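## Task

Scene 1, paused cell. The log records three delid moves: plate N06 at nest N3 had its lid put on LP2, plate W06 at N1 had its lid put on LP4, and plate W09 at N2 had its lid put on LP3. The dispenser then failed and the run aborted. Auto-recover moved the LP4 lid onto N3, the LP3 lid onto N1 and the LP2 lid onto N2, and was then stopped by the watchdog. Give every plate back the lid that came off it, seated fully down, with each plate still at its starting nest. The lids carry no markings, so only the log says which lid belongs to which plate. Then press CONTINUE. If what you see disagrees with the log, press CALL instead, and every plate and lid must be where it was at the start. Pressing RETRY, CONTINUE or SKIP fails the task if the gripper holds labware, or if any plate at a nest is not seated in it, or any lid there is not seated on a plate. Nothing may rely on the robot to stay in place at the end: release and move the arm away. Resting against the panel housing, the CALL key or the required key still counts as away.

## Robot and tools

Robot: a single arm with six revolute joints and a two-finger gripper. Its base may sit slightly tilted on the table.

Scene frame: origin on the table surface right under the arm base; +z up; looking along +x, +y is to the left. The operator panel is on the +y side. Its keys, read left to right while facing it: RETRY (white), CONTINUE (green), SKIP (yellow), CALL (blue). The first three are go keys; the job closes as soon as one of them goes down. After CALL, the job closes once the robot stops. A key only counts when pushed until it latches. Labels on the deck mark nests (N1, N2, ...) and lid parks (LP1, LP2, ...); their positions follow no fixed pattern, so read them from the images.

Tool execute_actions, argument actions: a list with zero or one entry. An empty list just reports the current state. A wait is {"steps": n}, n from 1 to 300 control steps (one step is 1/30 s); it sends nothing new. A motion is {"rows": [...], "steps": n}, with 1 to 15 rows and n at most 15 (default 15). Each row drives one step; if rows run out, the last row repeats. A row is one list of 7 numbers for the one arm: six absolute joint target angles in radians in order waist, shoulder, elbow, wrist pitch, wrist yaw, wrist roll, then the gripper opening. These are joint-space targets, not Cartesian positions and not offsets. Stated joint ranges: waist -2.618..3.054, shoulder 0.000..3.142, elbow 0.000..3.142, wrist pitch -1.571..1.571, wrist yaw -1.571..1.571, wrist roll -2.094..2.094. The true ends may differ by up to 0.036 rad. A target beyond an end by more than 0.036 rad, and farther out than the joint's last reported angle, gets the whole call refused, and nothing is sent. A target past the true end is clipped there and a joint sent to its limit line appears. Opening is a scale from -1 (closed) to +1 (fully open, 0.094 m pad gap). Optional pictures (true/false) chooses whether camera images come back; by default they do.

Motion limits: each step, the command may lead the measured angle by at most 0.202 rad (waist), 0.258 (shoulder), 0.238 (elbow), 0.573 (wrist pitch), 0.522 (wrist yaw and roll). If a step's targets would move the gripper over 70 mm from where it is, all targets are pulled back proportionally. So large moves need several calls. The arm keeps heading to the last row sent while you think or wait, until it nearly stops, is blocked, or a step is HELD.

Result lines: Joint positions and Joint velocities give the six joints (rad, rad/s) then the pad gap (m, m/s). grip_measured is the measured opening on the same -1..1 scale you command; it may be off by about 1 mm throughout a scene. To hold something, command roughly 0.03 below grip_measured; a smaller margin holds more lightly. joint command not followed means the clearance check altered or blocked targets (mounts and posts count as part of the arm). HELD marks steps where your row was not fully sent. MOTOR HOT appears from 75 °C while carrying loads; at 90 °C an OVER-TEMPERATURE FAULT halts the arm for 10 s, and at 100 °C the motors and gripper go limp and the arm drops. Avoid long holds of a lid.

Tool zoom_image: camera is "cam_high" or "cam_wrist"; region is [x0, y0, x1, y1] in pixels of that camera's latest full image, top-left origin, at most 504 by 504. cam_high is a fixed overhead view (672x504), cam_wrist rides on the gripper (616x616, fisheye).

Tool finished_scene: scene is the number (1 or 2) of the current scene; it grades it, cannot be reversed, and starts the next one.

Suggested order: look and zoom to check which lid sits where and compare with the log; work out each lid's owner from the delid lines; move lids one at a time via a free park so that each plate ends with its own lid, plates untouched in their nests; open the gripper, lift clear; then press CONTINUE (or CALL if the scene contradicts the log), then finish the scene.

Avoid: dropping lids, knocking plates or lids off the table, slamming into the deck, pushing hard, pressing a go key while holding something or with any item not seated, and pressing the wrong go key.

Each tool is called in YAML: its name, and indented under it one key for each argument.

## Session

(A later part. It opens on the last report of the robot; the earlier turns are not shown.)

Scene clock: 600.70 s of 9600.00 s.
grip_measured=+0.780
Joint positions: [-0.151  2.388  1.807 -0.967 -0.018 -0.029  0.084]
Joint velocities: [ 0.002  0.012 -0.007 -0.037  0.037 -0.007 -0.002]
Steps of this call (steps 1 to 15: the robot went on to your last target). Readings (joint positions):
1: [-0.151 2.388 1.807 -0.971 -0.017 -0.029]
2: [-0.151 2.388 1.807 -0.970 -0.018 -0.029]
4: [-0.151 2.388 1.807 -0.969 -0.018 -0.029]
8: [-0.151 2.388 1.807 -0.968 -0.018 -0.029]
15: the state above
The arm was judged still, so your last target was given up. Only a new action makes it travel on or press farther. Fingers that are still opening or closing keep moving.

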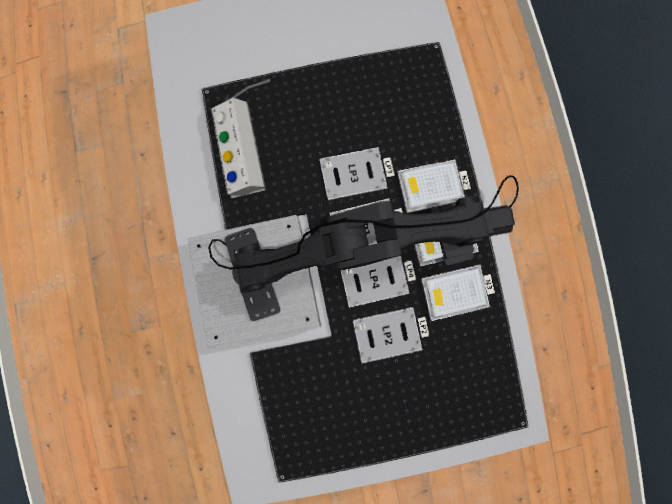

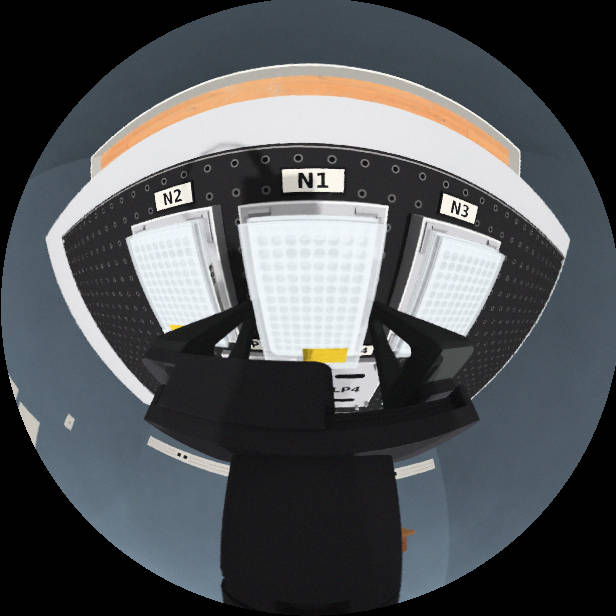

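execute_actions:
  actions:
    - {"rows": [[-0.151,2.385,1.788,-0.943,-0.024,-0.029,0.745],[-0.151,2.385,1.788,-0.940,-0.024,-0.029,0.745],[-0.151,2.385,1.788,-0.937,-0.024,-0.029,0.745],[-0.151,2.385,1.786,-0.934,-0.024,-0.029,0.745],[-0.151,2.385,1.784,-0.931,-0.024,-0.029,0.745],[-0.151,2.385,1.782,-0.928,-0.024,-0.029,0.745],[-0.151,2.385,1.780,-0.925,-0.024,-0.029,0.745],[-0.151,2.385,1.778,-0.922,-0.024,-0.029,0.745],[-0.151,2.385,1.776,-0.919,-0.024,-0.029,0.745],[-0.151,2.385,1.774,-0.916,-0.024,-0.029,0.745],[-0.151,2.385,1.772,-0.913,-0.024,-0.029,0.745],[-0.151,2.385,1.770,-0.910,-0.024,-0.029,0.745],[-0.151,2.385,1.768,-0.907,-0.024,-0.029,0.745],[-0.151,2.385,1.766,-0.905,-0.024,-0.029,0.745],[-0.151,2.385,1.764,-0.905,-0.024,-0.029,0.745]], "steps": 15}
  pictures: false

execute_actions:
  actions:
    - {"steps": 15}

zoom_image:
  camera: "cam_wrist"
  region: [210, 160, 420, 370]

Scene clock: 615.27 s of 9600.00 s.
grip_measured=+0.780
Joint positions: [-0.151  2.388  1.777 -0.929 -0.018 -0.029  0.084]
Joint velocities: [-0.002 -0.012 -0.061  0.066 -0.007 -0.095 -0.001]
Steps of this call (steps 1 to 90: nothing new was sent; then 11.07 s passed at rest; steps 91 to 105: all 15 steps of this action). Readings (joint positions):
91: [-0.151 2.388 1.805 -0.966 -0.018 -0.029]
92: [-0.151 2.388 1.803 -0.964 -0.018 -0.029]
94: [-0.151 2.388 1.798 -0.961 -0.018 -0.029]
98: [-0.151 2.388 1.791 -0.954 -0.018 -0.029]
105: the state above

Scene clock: 615.77 s of 9600.00 s.
grip_measured=+0.780
Joint positions: [-0.151  2.388  1.773 -0.923 -0.018 -0.029  0.084]
Joint velocities: [-0.007 -0.012 -0.012 -0.022 -0.022 -0.066 -0.   ]
Steps of this call (steps 1 to 15: the robot went on to your last target). Readings (joint positions):
1: [-0.151 2.388 1.776 -0.926 -0.018 -0.029]
2: [-0.151 2.388 1.775 -0.925 -0.018 -0.029]
4: [-0.151 2.388 1.773 -0.923 -0.018 -0.029]
8: [-0.151 2.388 1.773 -0.923 -0.018 -0.029]
15: the state above
The arm was judged still, so your last target was given up. Only a new action makes it travel on or press farther. Fingers that are still opening or closing keep moving.

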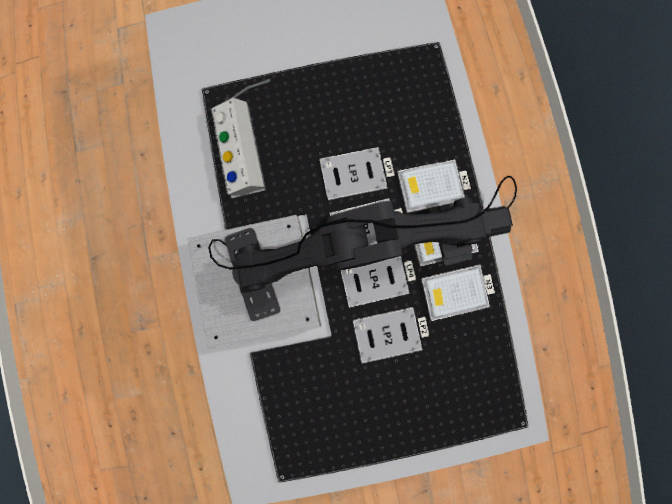

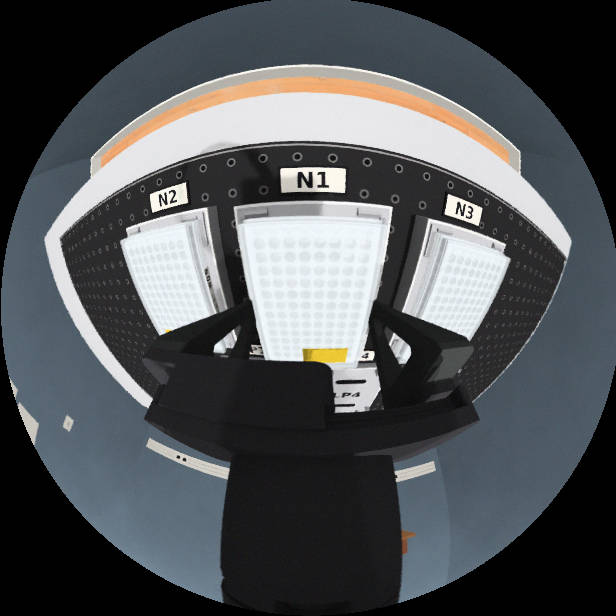

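Region (210, 160, 420, 370) of cam_wrist's 616x616 image, scaled by 2.400, with more detail than that image has.

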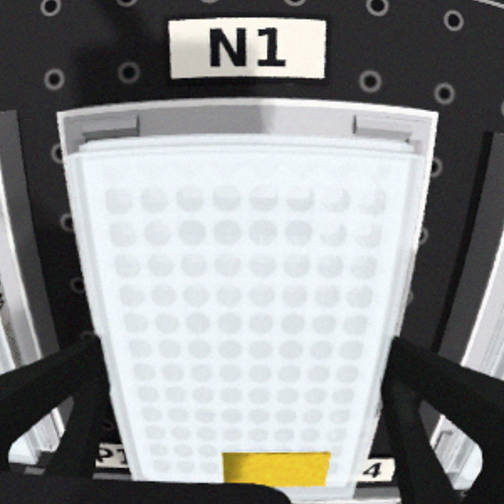

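execute_actions:
  actions:
    - {"rows": [[-0.151,2.388,1.773,-0.923,-0.018,-0.029,0.80],[-0.151,2.388,1.773,-0.923,-0.018,-0.029,0.85],[-0.151,2.388,1.773,-0.923,-0.018,-0.029,0.92],[-0.151,2.388,1.773,-0.923,-0.018,-0.029,1.0]], "steps": 12}
  pictures: false

execute_actions:
  actions:
    - {"rows": [[-0.151,2.352,1.796,-0.946,-0.018,-0.029,1.0],[-0.151,2.347,1.800,-0.954,-0.018,-0.029,1.0],[-0.151,2.342,1.804,-0.962,-0.018,-0.029,1.0],[-0.151,2.337,1.808,-0.971,-0.018,-0.029,1.0],[-0.151,2.332,1.813,-0.981,-0.018,-0.029,1.0],[-0.151,2.326,1.819,-0.993,-0.018,-0.029,1.0],[-0.151,2.320,1.825,-1.005,-0.018,-0.029,1.0],[-0.151,2.314,1.831,-1.017,-0.018,-0.029,1.0],[-0.151,2.308,1.837,-1.029,-0.018,-0.029,1.0],[-0.151,2.302,1.843,-1.041,-0.018,-0.029,1.0],[-0.151,2.296,1.849,-1.053,-0.018,-0.029,1.0],[-0.151,2.290,1.855,-1.065,-0.018,-0.029,1.0],[-0.151,2.284,1.861,-1.077,-0.018,-0.029,1.0],[-0.151,2.278,1.867,-1.089,-0.018,-0.029,1.0],[-0.151,2.272,1.873,-1.101,-0.018,-0.029,1.0]], "steps": 15}
  pictures: false

execute_actions:
  actions:
    - {"steps": 12}

zoom_image:
  camera: "cam_wrist"
  region: [60, 120, 560, 400]

Scene clock: 623.37 s of 9600.00 s.
grip_measured=+1.000
Joint positions: [-0.151  2.388  1.773 -0.923 -0.018 -0.029  0.094]
Joint velocities: [ 0.007  0.007 -0.022  0.007  0.007 -0.081  0.   ]
Steps of this call (steps 1 to 90: nothing new was sent; then 4.20 s passed at rest; steps 91 to 102: all 12 steps of this action). Readings (joint positions):
91: [-0.151 2.388 1.773 -0.923 -0.018 -0.029]
92: [-0.151 2.388 1.773 -0.923 -0.018 -0.029]
94: [-0.151 2.388 1.773 -0.923 -0.018 -0.029]
98: [-0.151 2.388 1.773 -0.923 -0.018 -0.029]
102: the state above

Scene clock: 623.87 s of 9600.00 s.
grip_measured=+1.000
Joint positions: [-0.151  2.317  1.837 -1.037 -0.018 -0.029  0.094]
Joint velocities: [ 0.007 -0.222  0.198 -0.3    0.022  0.051  0.   ]
Steps of this call (steps 1 to 15: all 15 steps of this action). Readings (joint positions):
1: [-0.151 2.388 1.773 -0.923 -0.018 -0.029]
2: [-0.151 2.388 1.773 -0.925 -0.018 -0.029]
4: [-0.151 2.387 1.773 -0.933 -0.018 -0.029]
8: [-0.151 2.373 1.786 -0.968 -0.018 -0.029]
15: the state above

Scene clock: 624.27 s of 9600.00 s.
grip_measured=+1.000
Joint positions: [-0.151  2.293  1.853 -1.081 -0.018 -0.029  0.094]
Joint velocities: [-0.002  0.002  0.007 -0.139 -0.037  0.051  0.   ]
Steps of this call (steps 1 to 12: the robot went on to your last target). Readings (joint positions):
1: [-0.151 2.310 1.843 -1.046 -0.018 -0.029]
2: [-0.151 2.303 1.847 -1.053 -0.018 -0.029]
4: [-0.151 2.294 1.852 -1.062 -0.018 -0.029]
8: [-0.151 2.293 1.853 -1.075 -0.018 -0.029]
12: the state above

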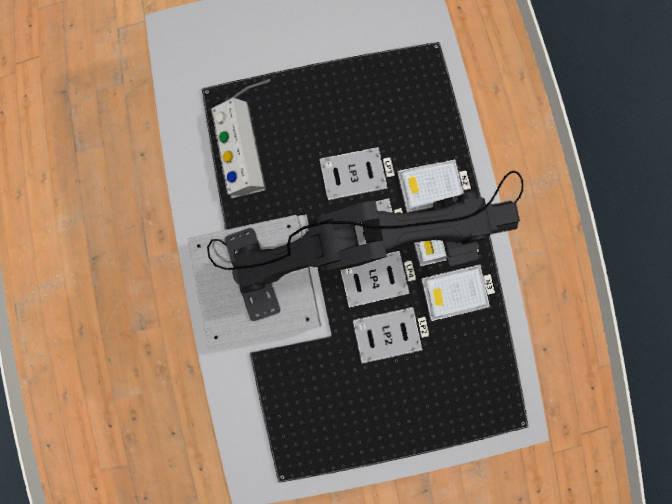

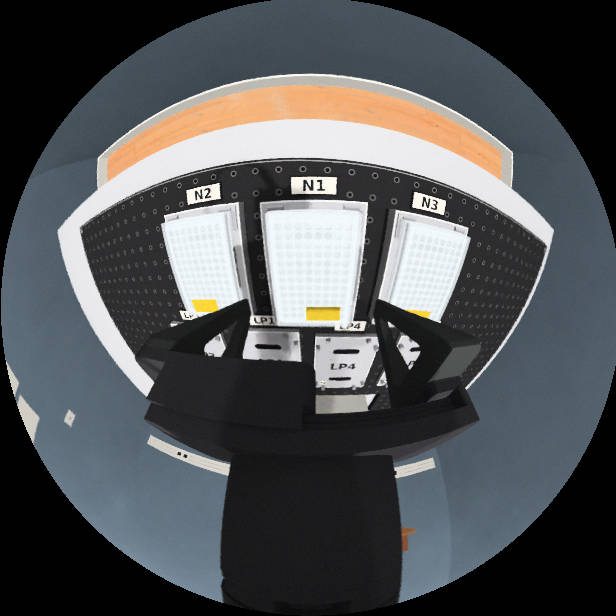

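Region (60, 120, 560, 400) of cam_wrist's 616x616 image, scaled by 1.008, with more detail than that image has; it fills the top 282 rows of this view, and the rest is white.

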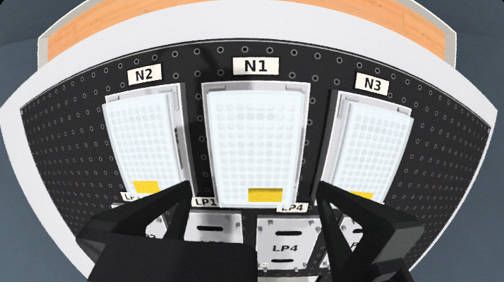

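execute_actions:
  actions:
    - {"rows": [[0.10,1.72,0.90,-0.70,-0.010,0.24,1.0]], "steps": 15}
  pictures: false

execute_actions:
  actions:
    - {"steps": 25}

zoom_image:
  camera: "cam_wrist"
  region: [100, 0, 520, 210]

zoom_image:
  camera: "cam_high"
  region: [180, 70, 300, 210]

Scene clock: 628.33 s of 9600.00 s.
grip_measured=+1.000
Joint positions: [ 0.106  1.715  0.907 -0.737 -0.019  0.219  0.094]
Joint velocities: [-0.125  0.422 -0.735 -0.037  0.066  0.095  0.   ]
Steps of this call (steps 1 to 30: the robot went on to your last target; steps 31 to 90: nothing new was sent; then 0.57 s passed at rest; steps 91 to 105: all 15 steps of this action). Readings (joint positions):
91: [-0.141 2.273 1.819 -1.041 -0.012 -0.003]
92: [-0.125 2.237 1.759 -0.986 -0.005 0.029]
94: [-0.060 2.149 1.636 -0.915 0.000 0.081]
98: [0.111 1.873 1.315 -0.777 -0.013 0.166]
105: the state above

Scene clock: 629.17 s of 9600.00 s.
grip_measured=+1.000
Joint positions: [ 0.104  1.736  0.88  -0.721 -0.016  0.234  0.094]
Joint velocities: [ 0.002  0.007  0.012  0.095 -0.007  0.11   0.   ]
Steps of this call (steps 1 to 25: the robot went on to your last target). Readings (joint positions):
1: [0.104 1.727 0.889 -0.740 -0.017 0.222]
2: [0.104 1.734 0.880 -0.740 -0.016 0.224]
4: [0.104 1.736 0.879 -0.737 -0.016 0.228]
8: [0.104 1.736 0.880 -0.726 -0.016 0.231]
25: the state above

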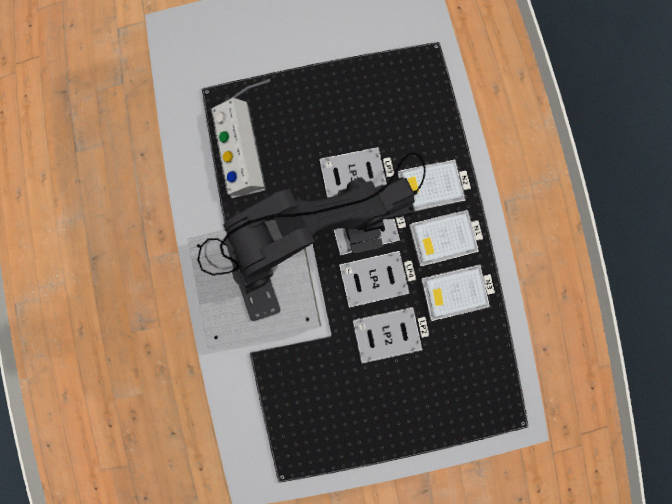

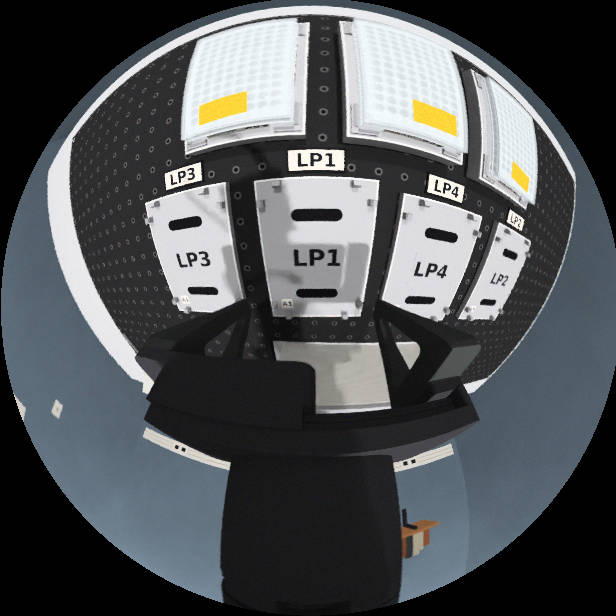

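Region (100, 0, 520, 210) of cam_wrist's 616x616 image, scaled by 1.200, with more detail than that image has.

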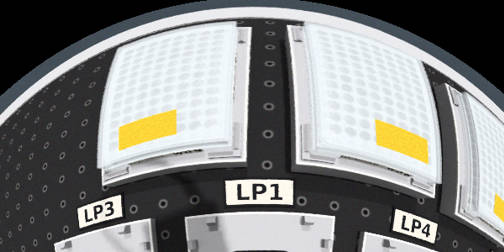

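Region (180, 70, 300, 210) of cam_high's 672x504 image, scaled by 3.600, with more detail than that image has; it fills the left 432 columns of this view, and the rest is white.

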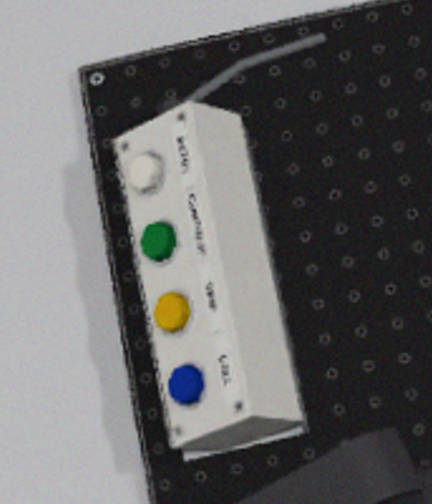

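execute_actions:
  actions:
    - {"rows": [[0.75,1.72,1.15,-0.95,-0.010,0.10,0.0]], "steps": 15}
  pictures: false

execute_actions:
  actions:
    - {"rows": [[1.42,1.79,1.31,-1.05,-0.010,0.0,-1.0]], "steps": 15}
  pictures: false

execute_actions:
  actions:
    - {"steps": 30}

Scene clock: 642.10 s of 9600.00 s.
grip_measured=+0.002
Joint positions: [ 0.778  1.74   1.155 -0.912 -0.026  0.109  0.047]
Joint velocities: [-0.222 -0.002 -0.002 -0.168  0.081  0.066 -0.   ]
Steps of this call (steps 1 to 15: the robot went on to your last target; steps 16 to 90: nothing new was sent; then 9.43 s passed at rest; steps 91 to 105: all 15 steps of this action). Readings (joint positions):
91: [0.121 1.739 0.905 -0.759 -0.006 0.220]
92: [0.160 1.745 0.948 -0.808 -0.000 0.203]
94: [0.269 1.746 1.046 -0.848 0.002 0.175]
98: [0.543 1.741 1.153 -0.855 0.002 0.135]
105: the state above

Scene clock: 642.60 s of 9600.00 s.
grip_measured=-0.986
Joint positions: [ 1.45   1.788  1.3   -1.02  -0.027  0.008  0.001]
Joint velocities: [-0.266  0.002  0.012 -0.11   0.007  0.022  0.001]
Steps of this call (steps 1 to 15: all 15 steps of this action). Readings (joint positions):
1: [0.792 1.748 1.175 -0.943 -0.011 0.095]
2: [0.831 1.764 1.211 -0.977 0.002 0.080]
4: [0.955 1.785 1.269 -0.985 0.005 0.055]
8: [1.246 1.788 1.300 -0.986 0.000 0.026]
15: the state above

Scene clock: 643.60 s of 9600.00 s.
grip_measured=-0.986
Joint positions: [ 1.423  1.788  1.3   -1.034 -0.015  0.007  0.001]
Joint velocities: [ 0.007  0.007 -0.002 -0.022  0.022  0.037  0.   ]
Steps of this call (steps 1 to 30: the robot went on to your last target). Readings (joint positions):
1: [1.441 1.788 1.300 -1.023 -0.024 0.007]
2: [1.433 1.788 1.300 -1.025 -0.022 0.007]
4: [1.423 1.788 1.300 -1.029 -0.017 0.007]
8: [1.423 1.788 1.300 -1.032 -0.015 0.007]
30: the state above
The arm was judged still, so your last target was given up. Only a new action makes it travel on or press farther. Fingers that are still opening or closing keep moving.

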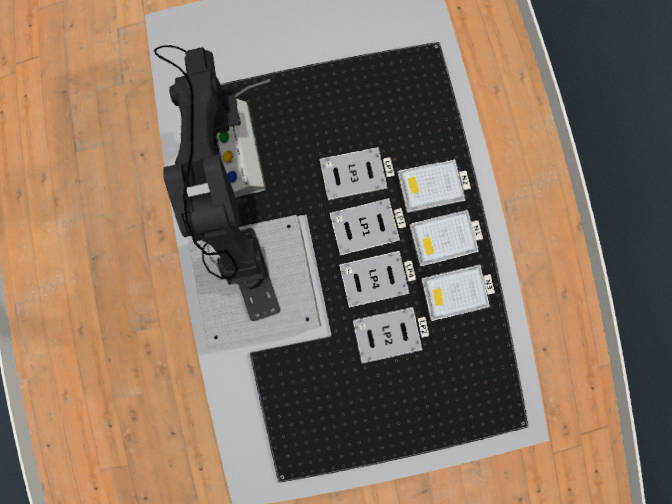

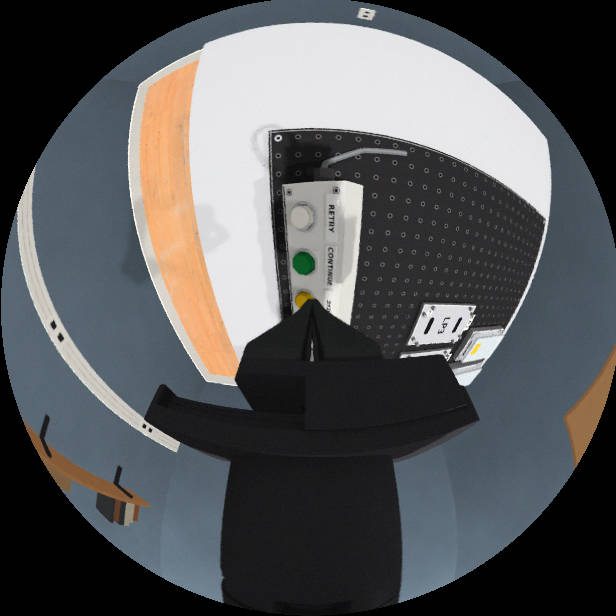

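zoom_image:
  camera: "cam_wrist"
  region: [240, 160, 400, 320]

Region (240, 160, 400, 320) of cam_wrist's 616x616 image, scaled by 3.150, with more detail than that image has.

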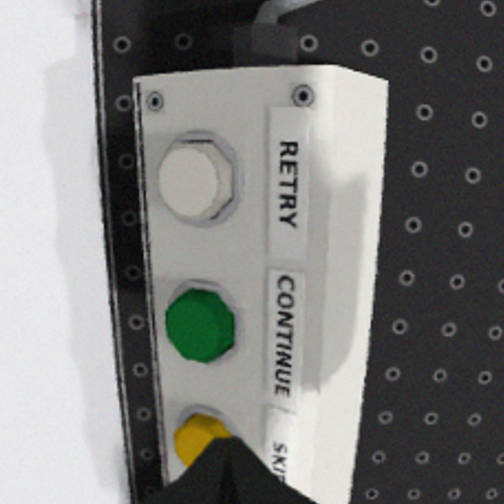

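execute_actions:
  actions:
    - {"rows": [[1.440,1.812,1.280,-1.000,-0.015,0.007,-1.0],[1.445,1.815,1.270,-0.988,-0.015,0.007,-1.0],[1.450,1.818,1.260,-0.976,-0.015,0.007,-1.0],[1.453,1.821,1.250,-0.964,-0.015,0.007,-1.0],[1.453,1.824,1.240,-0.952,-0.015,0.007,-1.0],[1.453,1.827,1.230,-0.940,-0.015,0.007,-1.0],[1.453,1.829,1.220,-0.928,-0.015,0.007,-1.0],[1.453,1.829,1.2105,-0.916,-0.015,0.007,-1.0],[1.453,1.829,1.2105,-0.905,-0.015,0.007,-1.0]], "steps": 15}
  pictures: false

execute_actions:
  actions:
    - {"steps": 15}

zoom_image:
  camera: "cam_wrist"
  region: [240, 160, 400, 320]

Scene clock: 658.93 s of 9600.00 s.
grip_measured=-0.986
Joint positions: [ 1.447  1.827  1.212 -0.94  -0.015  0.007  0.001]
Joint velocities: [-0.007 -0.012 -0.017  0.066  0.022 -0.022 -0.001]
Steps of this call (steps 1 to 90: nothing new was sent; then 11.83 s passed at rest; steps 91 to 105: all 15 steps of this action). Readings (joint positions):
91: [1.423 1.789 1.298 -1.032 -0.015 0.007]
92: [1.426 1.790 1.295 -1.027 -0.015 0.007]
94: [1.434 1.795 1.280 -1.011 -0.015 0.007]
98: [1.447 1.814 1.236 -0.976 -0.015 0.007]
105: the state above

Scene clock: 659.43 s of 9600.00 s.
grip_measured=-0.986
Joint positions: [ 1.447  1.827  1.212 -0.927 -0.015  0.007  0.001]
Joint velocities: [ 0.002 -0.007 -0.012  0.081  0.022 -0.022  0.   ]
Steps of this call (steps 1 to 15: the robot went on to your last target). Readings (joint positions):
1: [1.447 1.827 1.212 -0.936 -0.015 0.007]
2: [1.447 1.827 1.212 -0.935 -0.015 0.007]
4: [1.447 1.827 1.212 -0.931 -0.015 0.007]
8: [1.447 1.827 1.212 -0.928 -0.015 0.007]
15: the state above

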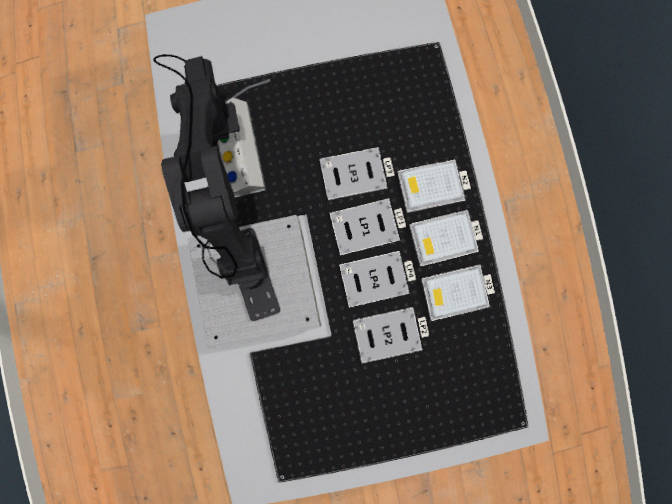

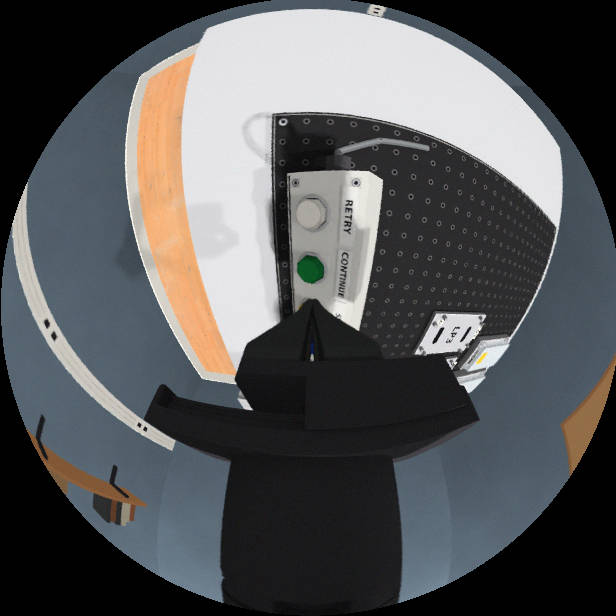

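Region (240, 160, 400, 320) of cam_wrist's 616x616 image, scaled by 3.150, with more detail than that image has.

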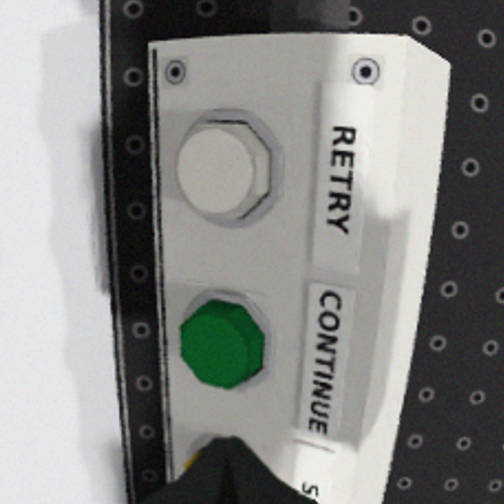

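execute_actions:
  actions:
    - {"rows": [[1.464,1.850,1.194,-0.895,-0.015,0.007,-1.0],[1.464,1.853,1.188,-0.884,-0.015,0.007,-1.0],[1.464,1.856,1.182,-0.873,-0.015,0.007,-1.0],[1.464,1.859,1.176,-0.862,-0.015,0.007,-1.0],[1.464,1.862,1.170,-0.851,-0.015,0.007,-1.0],[1.464,1.865,1.164,-0.840,-0.015,0.007,-1.0],[1.464,1.868,1.158,-0.829,-0.015,0.007,-1.0],[1.464,1.870,1.152,-0.818,-0.015,0.007,-1.0],[1.464,1.870,1.152,-0.809,-0.015,0.007,-1.0]], "steps": 15}
  pictures: false

execute_actions:
  actions:
    - {"steps": 15}

zoom_image:
  camera: "cam_wrist"
  region: [240, 160, 400, 320]

Scene clock: 672.47 s of 9600.00 s.
grip_measured=-0.986
Joint positions: [ 1.456  1.866  1.155 -0.842 -0.015  0.007  0.001]
Joint velocities: [ 0.017 -0.007  0.002  0.037  0.037 -0.007 -0.001]
Steps of this call (steps 1 to 15: the robot went on to your last target; steps 16 to 90: nothing new was sent; then 9.53 s passed at rest; steps 91 to 105: all 15 steps of this action). Readings (joint positions):
91: [1.448 1.827 1.211 -0.924 -0.015 0.007]
92: [1.450 1.827 1.208 -0.920 -0.015 0.007]
94: [1.454 1.832 1.199 -0.908 -0.015 0.007]
98: [1.456 1.853 1.172 -0.875 -0.015 0.007]
105: the state above

Scene clock: 672.97 s of 9600.00 s.
grip_measured=-0.986
Joint positions: [ 1.456  1.866  1.155 -0.831 -0.015  0.007  0.001]
Joint velocities: [-0.012  0.007  0.007 -0.037 -0.066  0.022  0.001]
Steps of this call (steps 1 to 15: the robot went on to your last target). Readings (joint positions):
1: [1.456 1.866 1.155 -0.839 -0.015 0.007]
2: [1.456 1.866 1.155 -0.837 -0.015 0.007]
4: [1.456 1.866 1.155 -0.834 -0.015 0.007]
8: [1.456 1.866 1.155 -0.832 -0.015 0.007]
15: the state above

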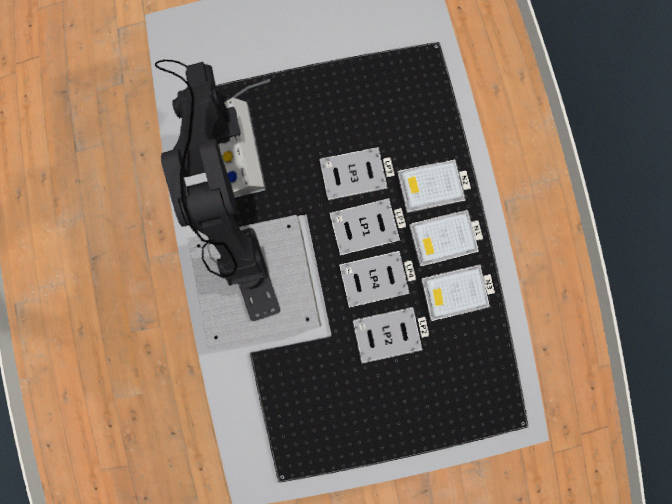

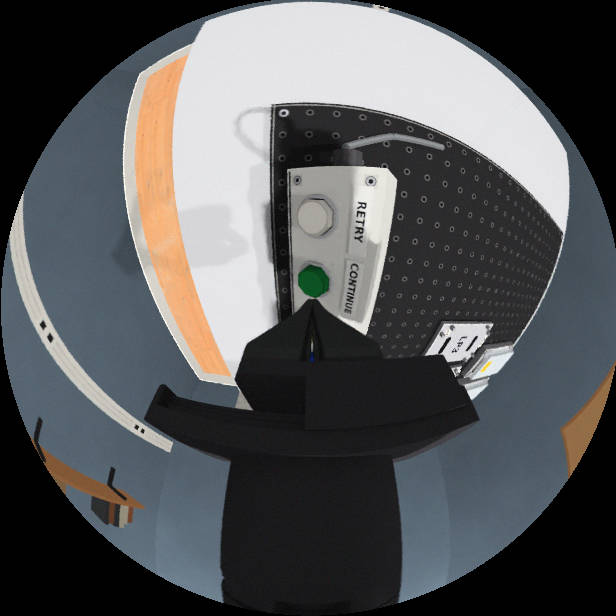

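Region (240, 160, 400, 320) of cam_wrist's 616x616 image, scaled by 3.150, with more detail than that image has.

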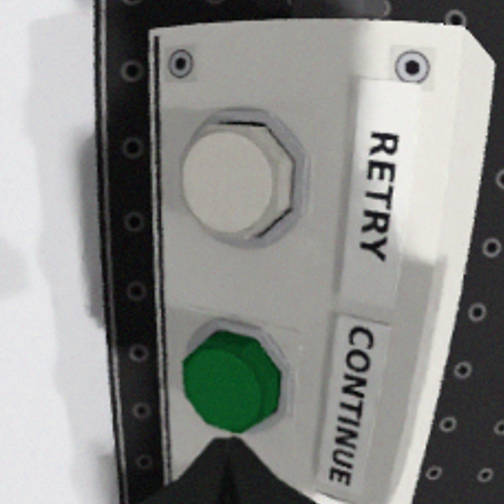

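execute_actions:
  actions:
    - {"rows": [[1.456,1.866,1.185,-0.810,-0.015,0.007,-1.0],[1.456,1.866,1.190,-0.805,-0.015,0.007,-1.0],[1.456,1.885,1.195,-0.800,-0.015,0.007,-1.0],[1.456,1.890,1.200,-0.796,-0.015,0.007,-1.0],[1.456,1.895,1.205,-0.793,-0.015,0.007,-1.0],[1.456,1.900,1.209,-0.791,-0.015,0.007,-1.0],[1.456,1.905,1.209,-0.791,-0.015,0.007,-1.0],[1.456,1.910,1.209,-0.791,-0.015,0.007,-1.0],[1.456,1.915,1.209,-0.791,-0.015,0.007,-1.0],[1.456,1.919,1.209,-0.791,-0.015,0.007,-1.0]], "steps": 15}
  pictures: false

execute_actions:
  actions:
    - {"steps": 12}

zoom_image:
  camera: "cam_wrist"
  region: [240, 160, 400, 320]

Scene clock: 683.10 s of 9600.00 s.
grip_measured=-0.986
Joint positions: [ 1.456  1.911  1.186 -0.811 -0.015  0.007  0.001]
Joint velocities: [-0.007 -0.007  0.017  0.007  0.095 -0.022 -0.001]
Steps of this call (steps 1 to 15: the robot went on to your last target; steps 16 to 90: nothing new was sent; then 6.63 s passed at rest; steps 91 to 105: all 15 steps of this action). Readings (joint positions):
91: [1.456 1.866 1.155 -0.830 -0.015 0.007]
92: [1.456 1.866 1.155 -0.830 -0.015 0.007]
94: [1.456 1.869 1.162 -0.830 -0.015 0.007]
98: [1.456 1.888 1.183 -0.817 -0.015 0.007]
105: the state above

Scene clock: 683.50 s of 9600.00 s.
grip_measured=-0.986
Joint positions: [ 1.456  1.911  1.186 -0.811 -0.015  0.007  0.001]
Joint velocities: [-0.002 -0.007  0.002  0.007  0.051 -0.007  0.   ]
Steps of this call (steps 1 to 12: the robot went on to your last target). Readings (joint positions):
1: [1.456 1.911 1.186 -0.811 -0.015 0.007]
2: [1.456 1.911 1.186 -0.811 -0.015 0.007]
4: [1.456 1.911 1.186 -0.811 -0.015 0.007]
8: [1.456 1.911 1.186 -0.811 -0.015 0.007]
12: the state above

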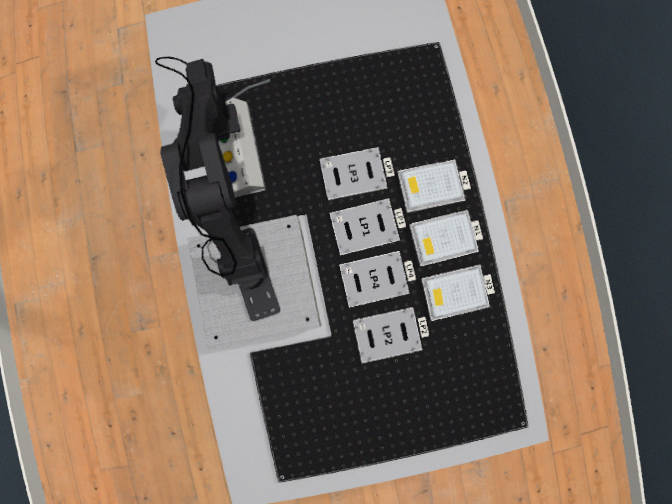

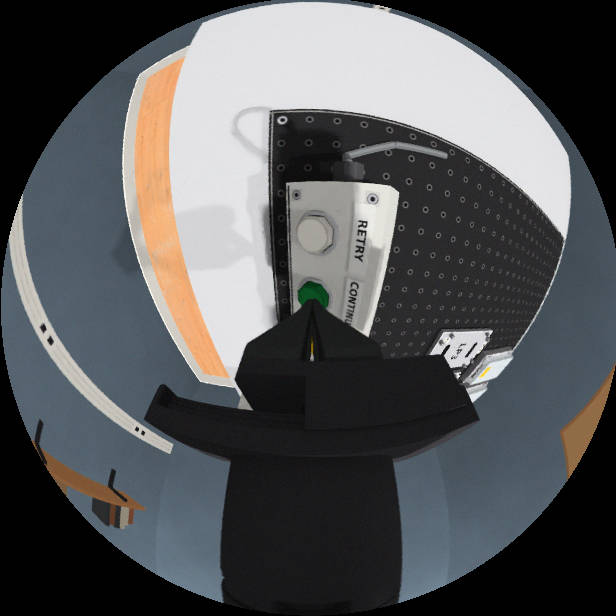

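Region (240, 160, 400, 320) of cam_wrist's 616x616 image, scaled by 3.150, with more detail than that image has.

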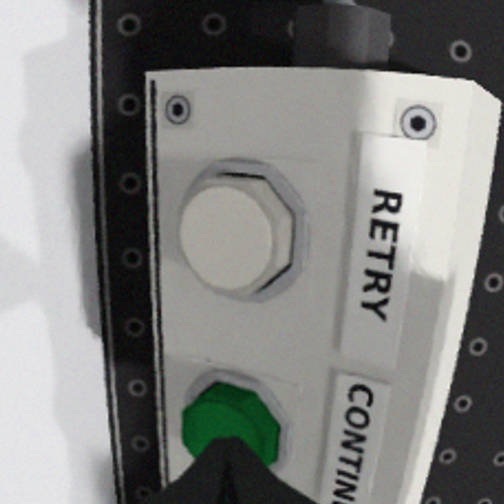

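execute_actions:
  actions:
    - {"rows": [[1.456,1.930,1.172,-0.785,-0.015,0.007,-1.0],[1.456,1.934,1.168,-0.780,-0.015,0.007,-1.0],[1.456,1.935,1.167,-0.775,-0.015,0.007,-1.0],[1.456,1.935,1.166,-0.770,-0.015,0.007,-1.0],[1.456,1.936,1.165,-0.765,-0.015,0.007,-1.0],[1.456,1.936,1.163,-0.760,-0.015,0.007,-1.0],[1.456,1.937,1.161,-0.756,-0.015,0.007,-1.0],[1.456,1.937,1.160,-0.752,-0.015,0.007,-1.0]], "steps": 15}
  pictures: false

execute_actions:
  actions:
    - {"steps": 12}

zoom_image:
  camera: "cam_wrist"
  region: [240, 160, 400, 320]

Scene clock: 689.47 s of 9600.00 s.
grip_measured=-0.986
Joint positions: [ 1.456  1.926  1.171 -0.782 -0.019  0.007  0.001]
Joint velocities: [-0.002  0.002 -0.007  0.037 -0.022 -0.022  0.   ]
Steps of this call (steps 1 to 15: the robot went on to your last target; steps 16 to 90: nothing new was sent; then 2.47 s passed at rest; steps 91 to 105: all 15 steps of this action). Readings (joint positions):
91: [1.456 1.911 1.186 -0.811 -0.015 0.007]
92: [1.456 1.912 1.185 -0.809 -0.015 0.007]
94: [1.456 1.916 1.181 -0.802 -0.015 0.007]
98: [1.456 1.926 1.171 -0.789 -0.016 0.007]
105: the state above

Scene clock: 689.87 s of 9600.00 s.
grip_measured=-0.986
Joint positions: [ 1.456  1.926  1.171 -0.781 -0.019  0.007  0.001]
Joint velocities: [-0.007 -0.007 -0.007 -0.095  0.007 -0.037  0.001]
Steps of this call (steps 1 to 12: the robot went on to your last target). Readings (joint positions):
1: [1.456 1.926 1.171 -0.782 -0.019 0.007]
2: [1.456 1.926 1.171 -0.782 -0.019 0.007]
4: [1.456 1.926 1.171 -0.781 -0.019 0.007]
8: [1.456 1.926 1.171 -0.781 -0.019 0.007]
12: the state above

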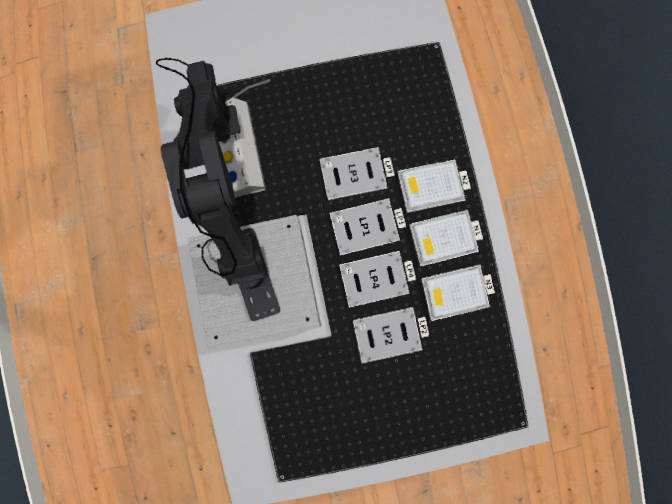

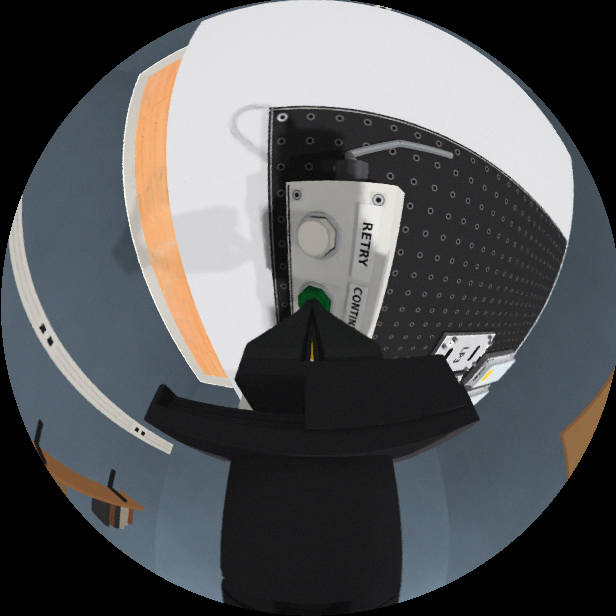

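Region (240, 160, 400, 320) of cam_wrist's 616x616 image, scaled by 3.150, with more detail than that image has.

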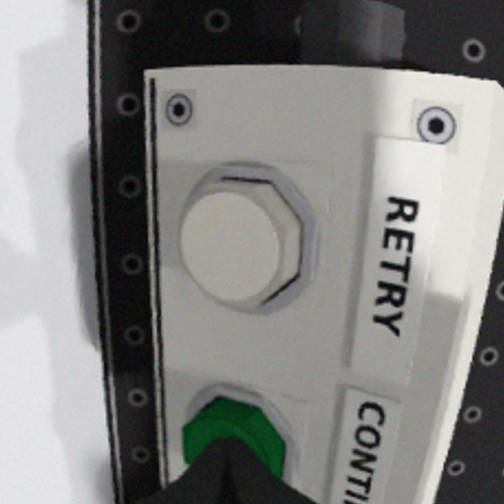

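execute_actions:
  actions:
    - {"rows": [[1.456,1.942,1.156,-0.755,-0.010,0.007,-1.0],[1.456,1.944,1.154,-0.753,-0.008,0.007,-1.0],[1.456,1.946,1.152,-0.751,-0.006,0.007,-1.0],[1.456,1.948,1.150,-0.749,-0.004,0.007,-1.0],[1.456,1.950,1.148,-0.747,-0.002,0.007,-1.0],[1.456,1.952,1.146,-0.745,0.000,0.007,-1.0],[1.456,1.954,1.144,-0.743,0.002,0.007,-1.0],[1.456,1.956,1.142,-0.741,0.004,0.007,-1.0],[1.456,1.958,1.140,-0.739,0.006,0.007,-1.0],[1.456,1.960,1.138,-0.737,0.008,0.007,-1.0]], "steps": 15}

zoom_image:
  camera: "cam_wrist"
  region: [240, 160, 400, 320]

Scene clock: 693.80 s of 9600.00 s.
grip_measured=-0.987
Joint positions: [ 1.456  1.926  1.16  -0.766 -0.019  0.007  0.001]
Joint velocities: [-0.012 -0.002 -0.017 -0.022 -0.037  0.051  0.   ]
Steps of this call (steps 1 to 15: the robot went on to your last target; steps 16 to 90: nothing new was sent; then 0.43 s passed at rest; steps 91 to 105: all 15 steps of this action). Readings (joint positions):
91: [1.456 1.926 1.171 -0.781 -0.019 0.007]
92: [1.456 1.926 1.171 -0.781 -0.019 0.007]
94: [1.456 1.926 1.169 -0.780 -0.019 0.007]
98: [1.456 1.926 1.165 -0.774 -0.019 0.007]
105: the state above

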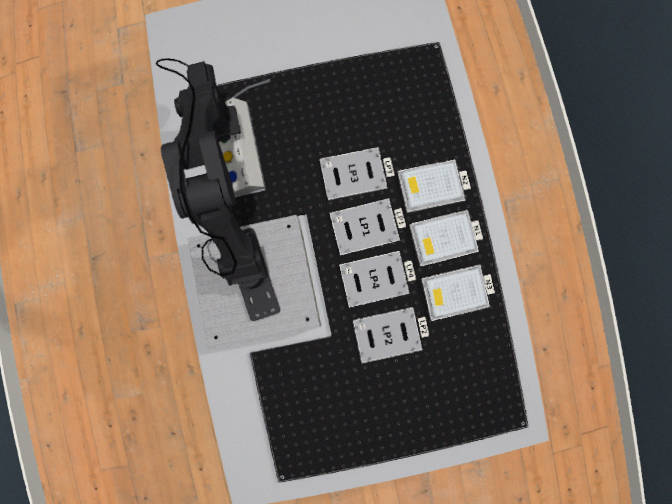

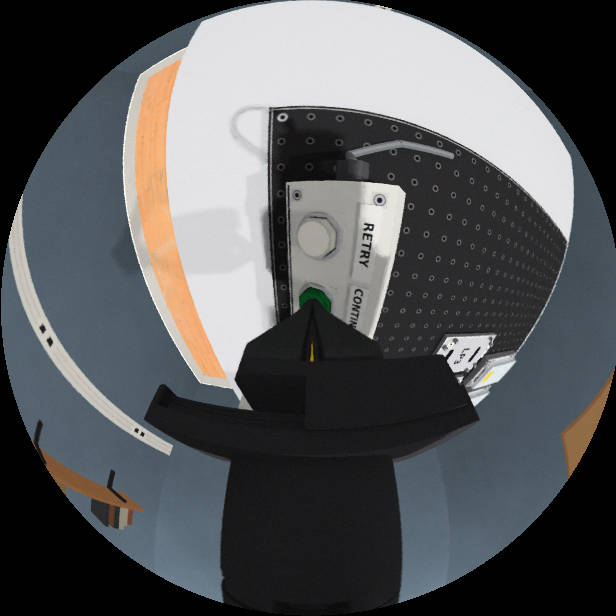

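Region (240, 160, 400, 320) of cam_wrist's 616x616 image, scaled by 3.150, with more detail than that image has.

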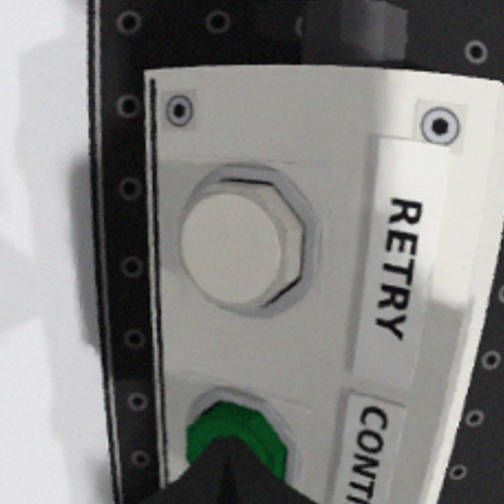

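execute_actions:
  actions:
    - {"rows": [[1.456,1.960,1.136,-0.736,0.010,0.007,-1.0],[1.456,1.961,1.134,-0.734,0.012,0.007,-1.0],[1.456,1.962,1.132,-0.732,0.014,0.007,-1.0],[1.456,1.963,1.130,-0.730,0.016,0.007,-1.0],[1.456,1.964,1.128,-0.728,0.018,0.007,-1.0],[1.456,1.965,1.126,-0.726,0.020,0.007,-1.0],[1.456,1.966,1.124,-0.724,0.022,0.007,-1.0],[1.456,1.967,1.122,-0.722,0.024,0.007,-1.0],[1.456,1.968,1.120,-0.720,0.026,0.007,-1.0],[1.456,1.969,1.118,-0.718,0.028,0.007,-1.0],[1.456,1.970,1.116,-0.716,0.030,0.007,-1.0]], "steps": 15}

zoom_image:
  camera: "cam_wrist"
  region: [240, 160, 400, 320]

Scene clock: 697.50 s of 9600.00 s.
grip_measured=-0.987
Joint positions: [ 1.457  1.928  1.152 -0.753 -0.018  0.007  0.001]
Joint velocities: [-0.007 -0.002  0.007 -0.007 -0.066 -0.066 -0.001]
The task's run ended inside this call: 8 steps that you had sent did not run.
Steps of this call (steps 1 to 15: the robot went on to your last target; steps 16 to 90: nothing new was sent; then 0.47 s passed at rest; steps 91 to 97: the first 7 steps of this action). Readings (joint positions):
91: [1.456 1.926 1.160 -0.766 -0.019 0.007]
92: [1.456 1.926 1.160 -0.766 -0.019 0.007]
94: [1.456 1.926 1.159 -0.765 -0.019 0.007]
97: [1.456 1.927 1.152 -0.755 -0.016 0.007]
The task's run has ended: the event that ends the task has happened. This ends this scene only. If you have not yet called finished_scene for this scene, call it to go on to the next scene.

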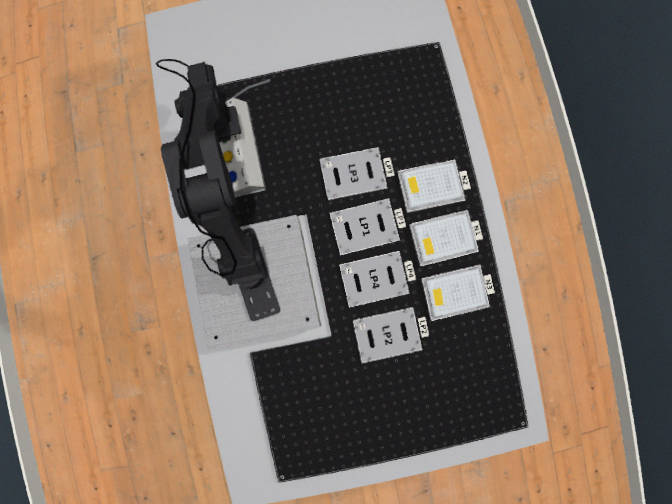

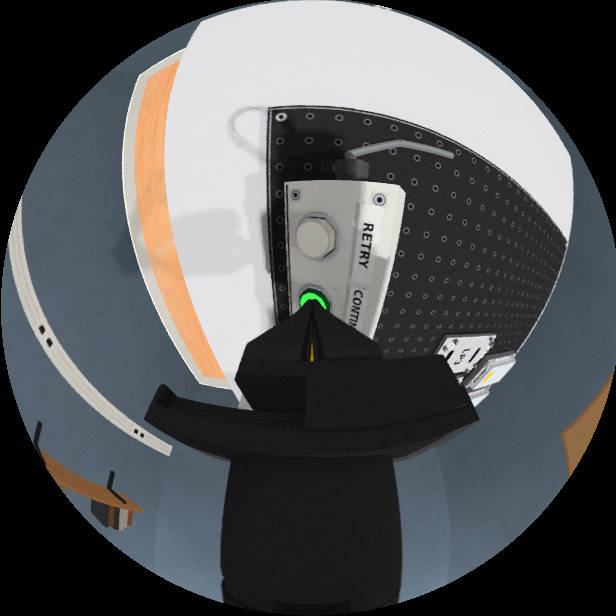

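This scene is finished. If you have not yet called finished_scene for this scene, call it to go on to the next scene.

finished_scene:
  scene: 1

The scene is finished: the task was done.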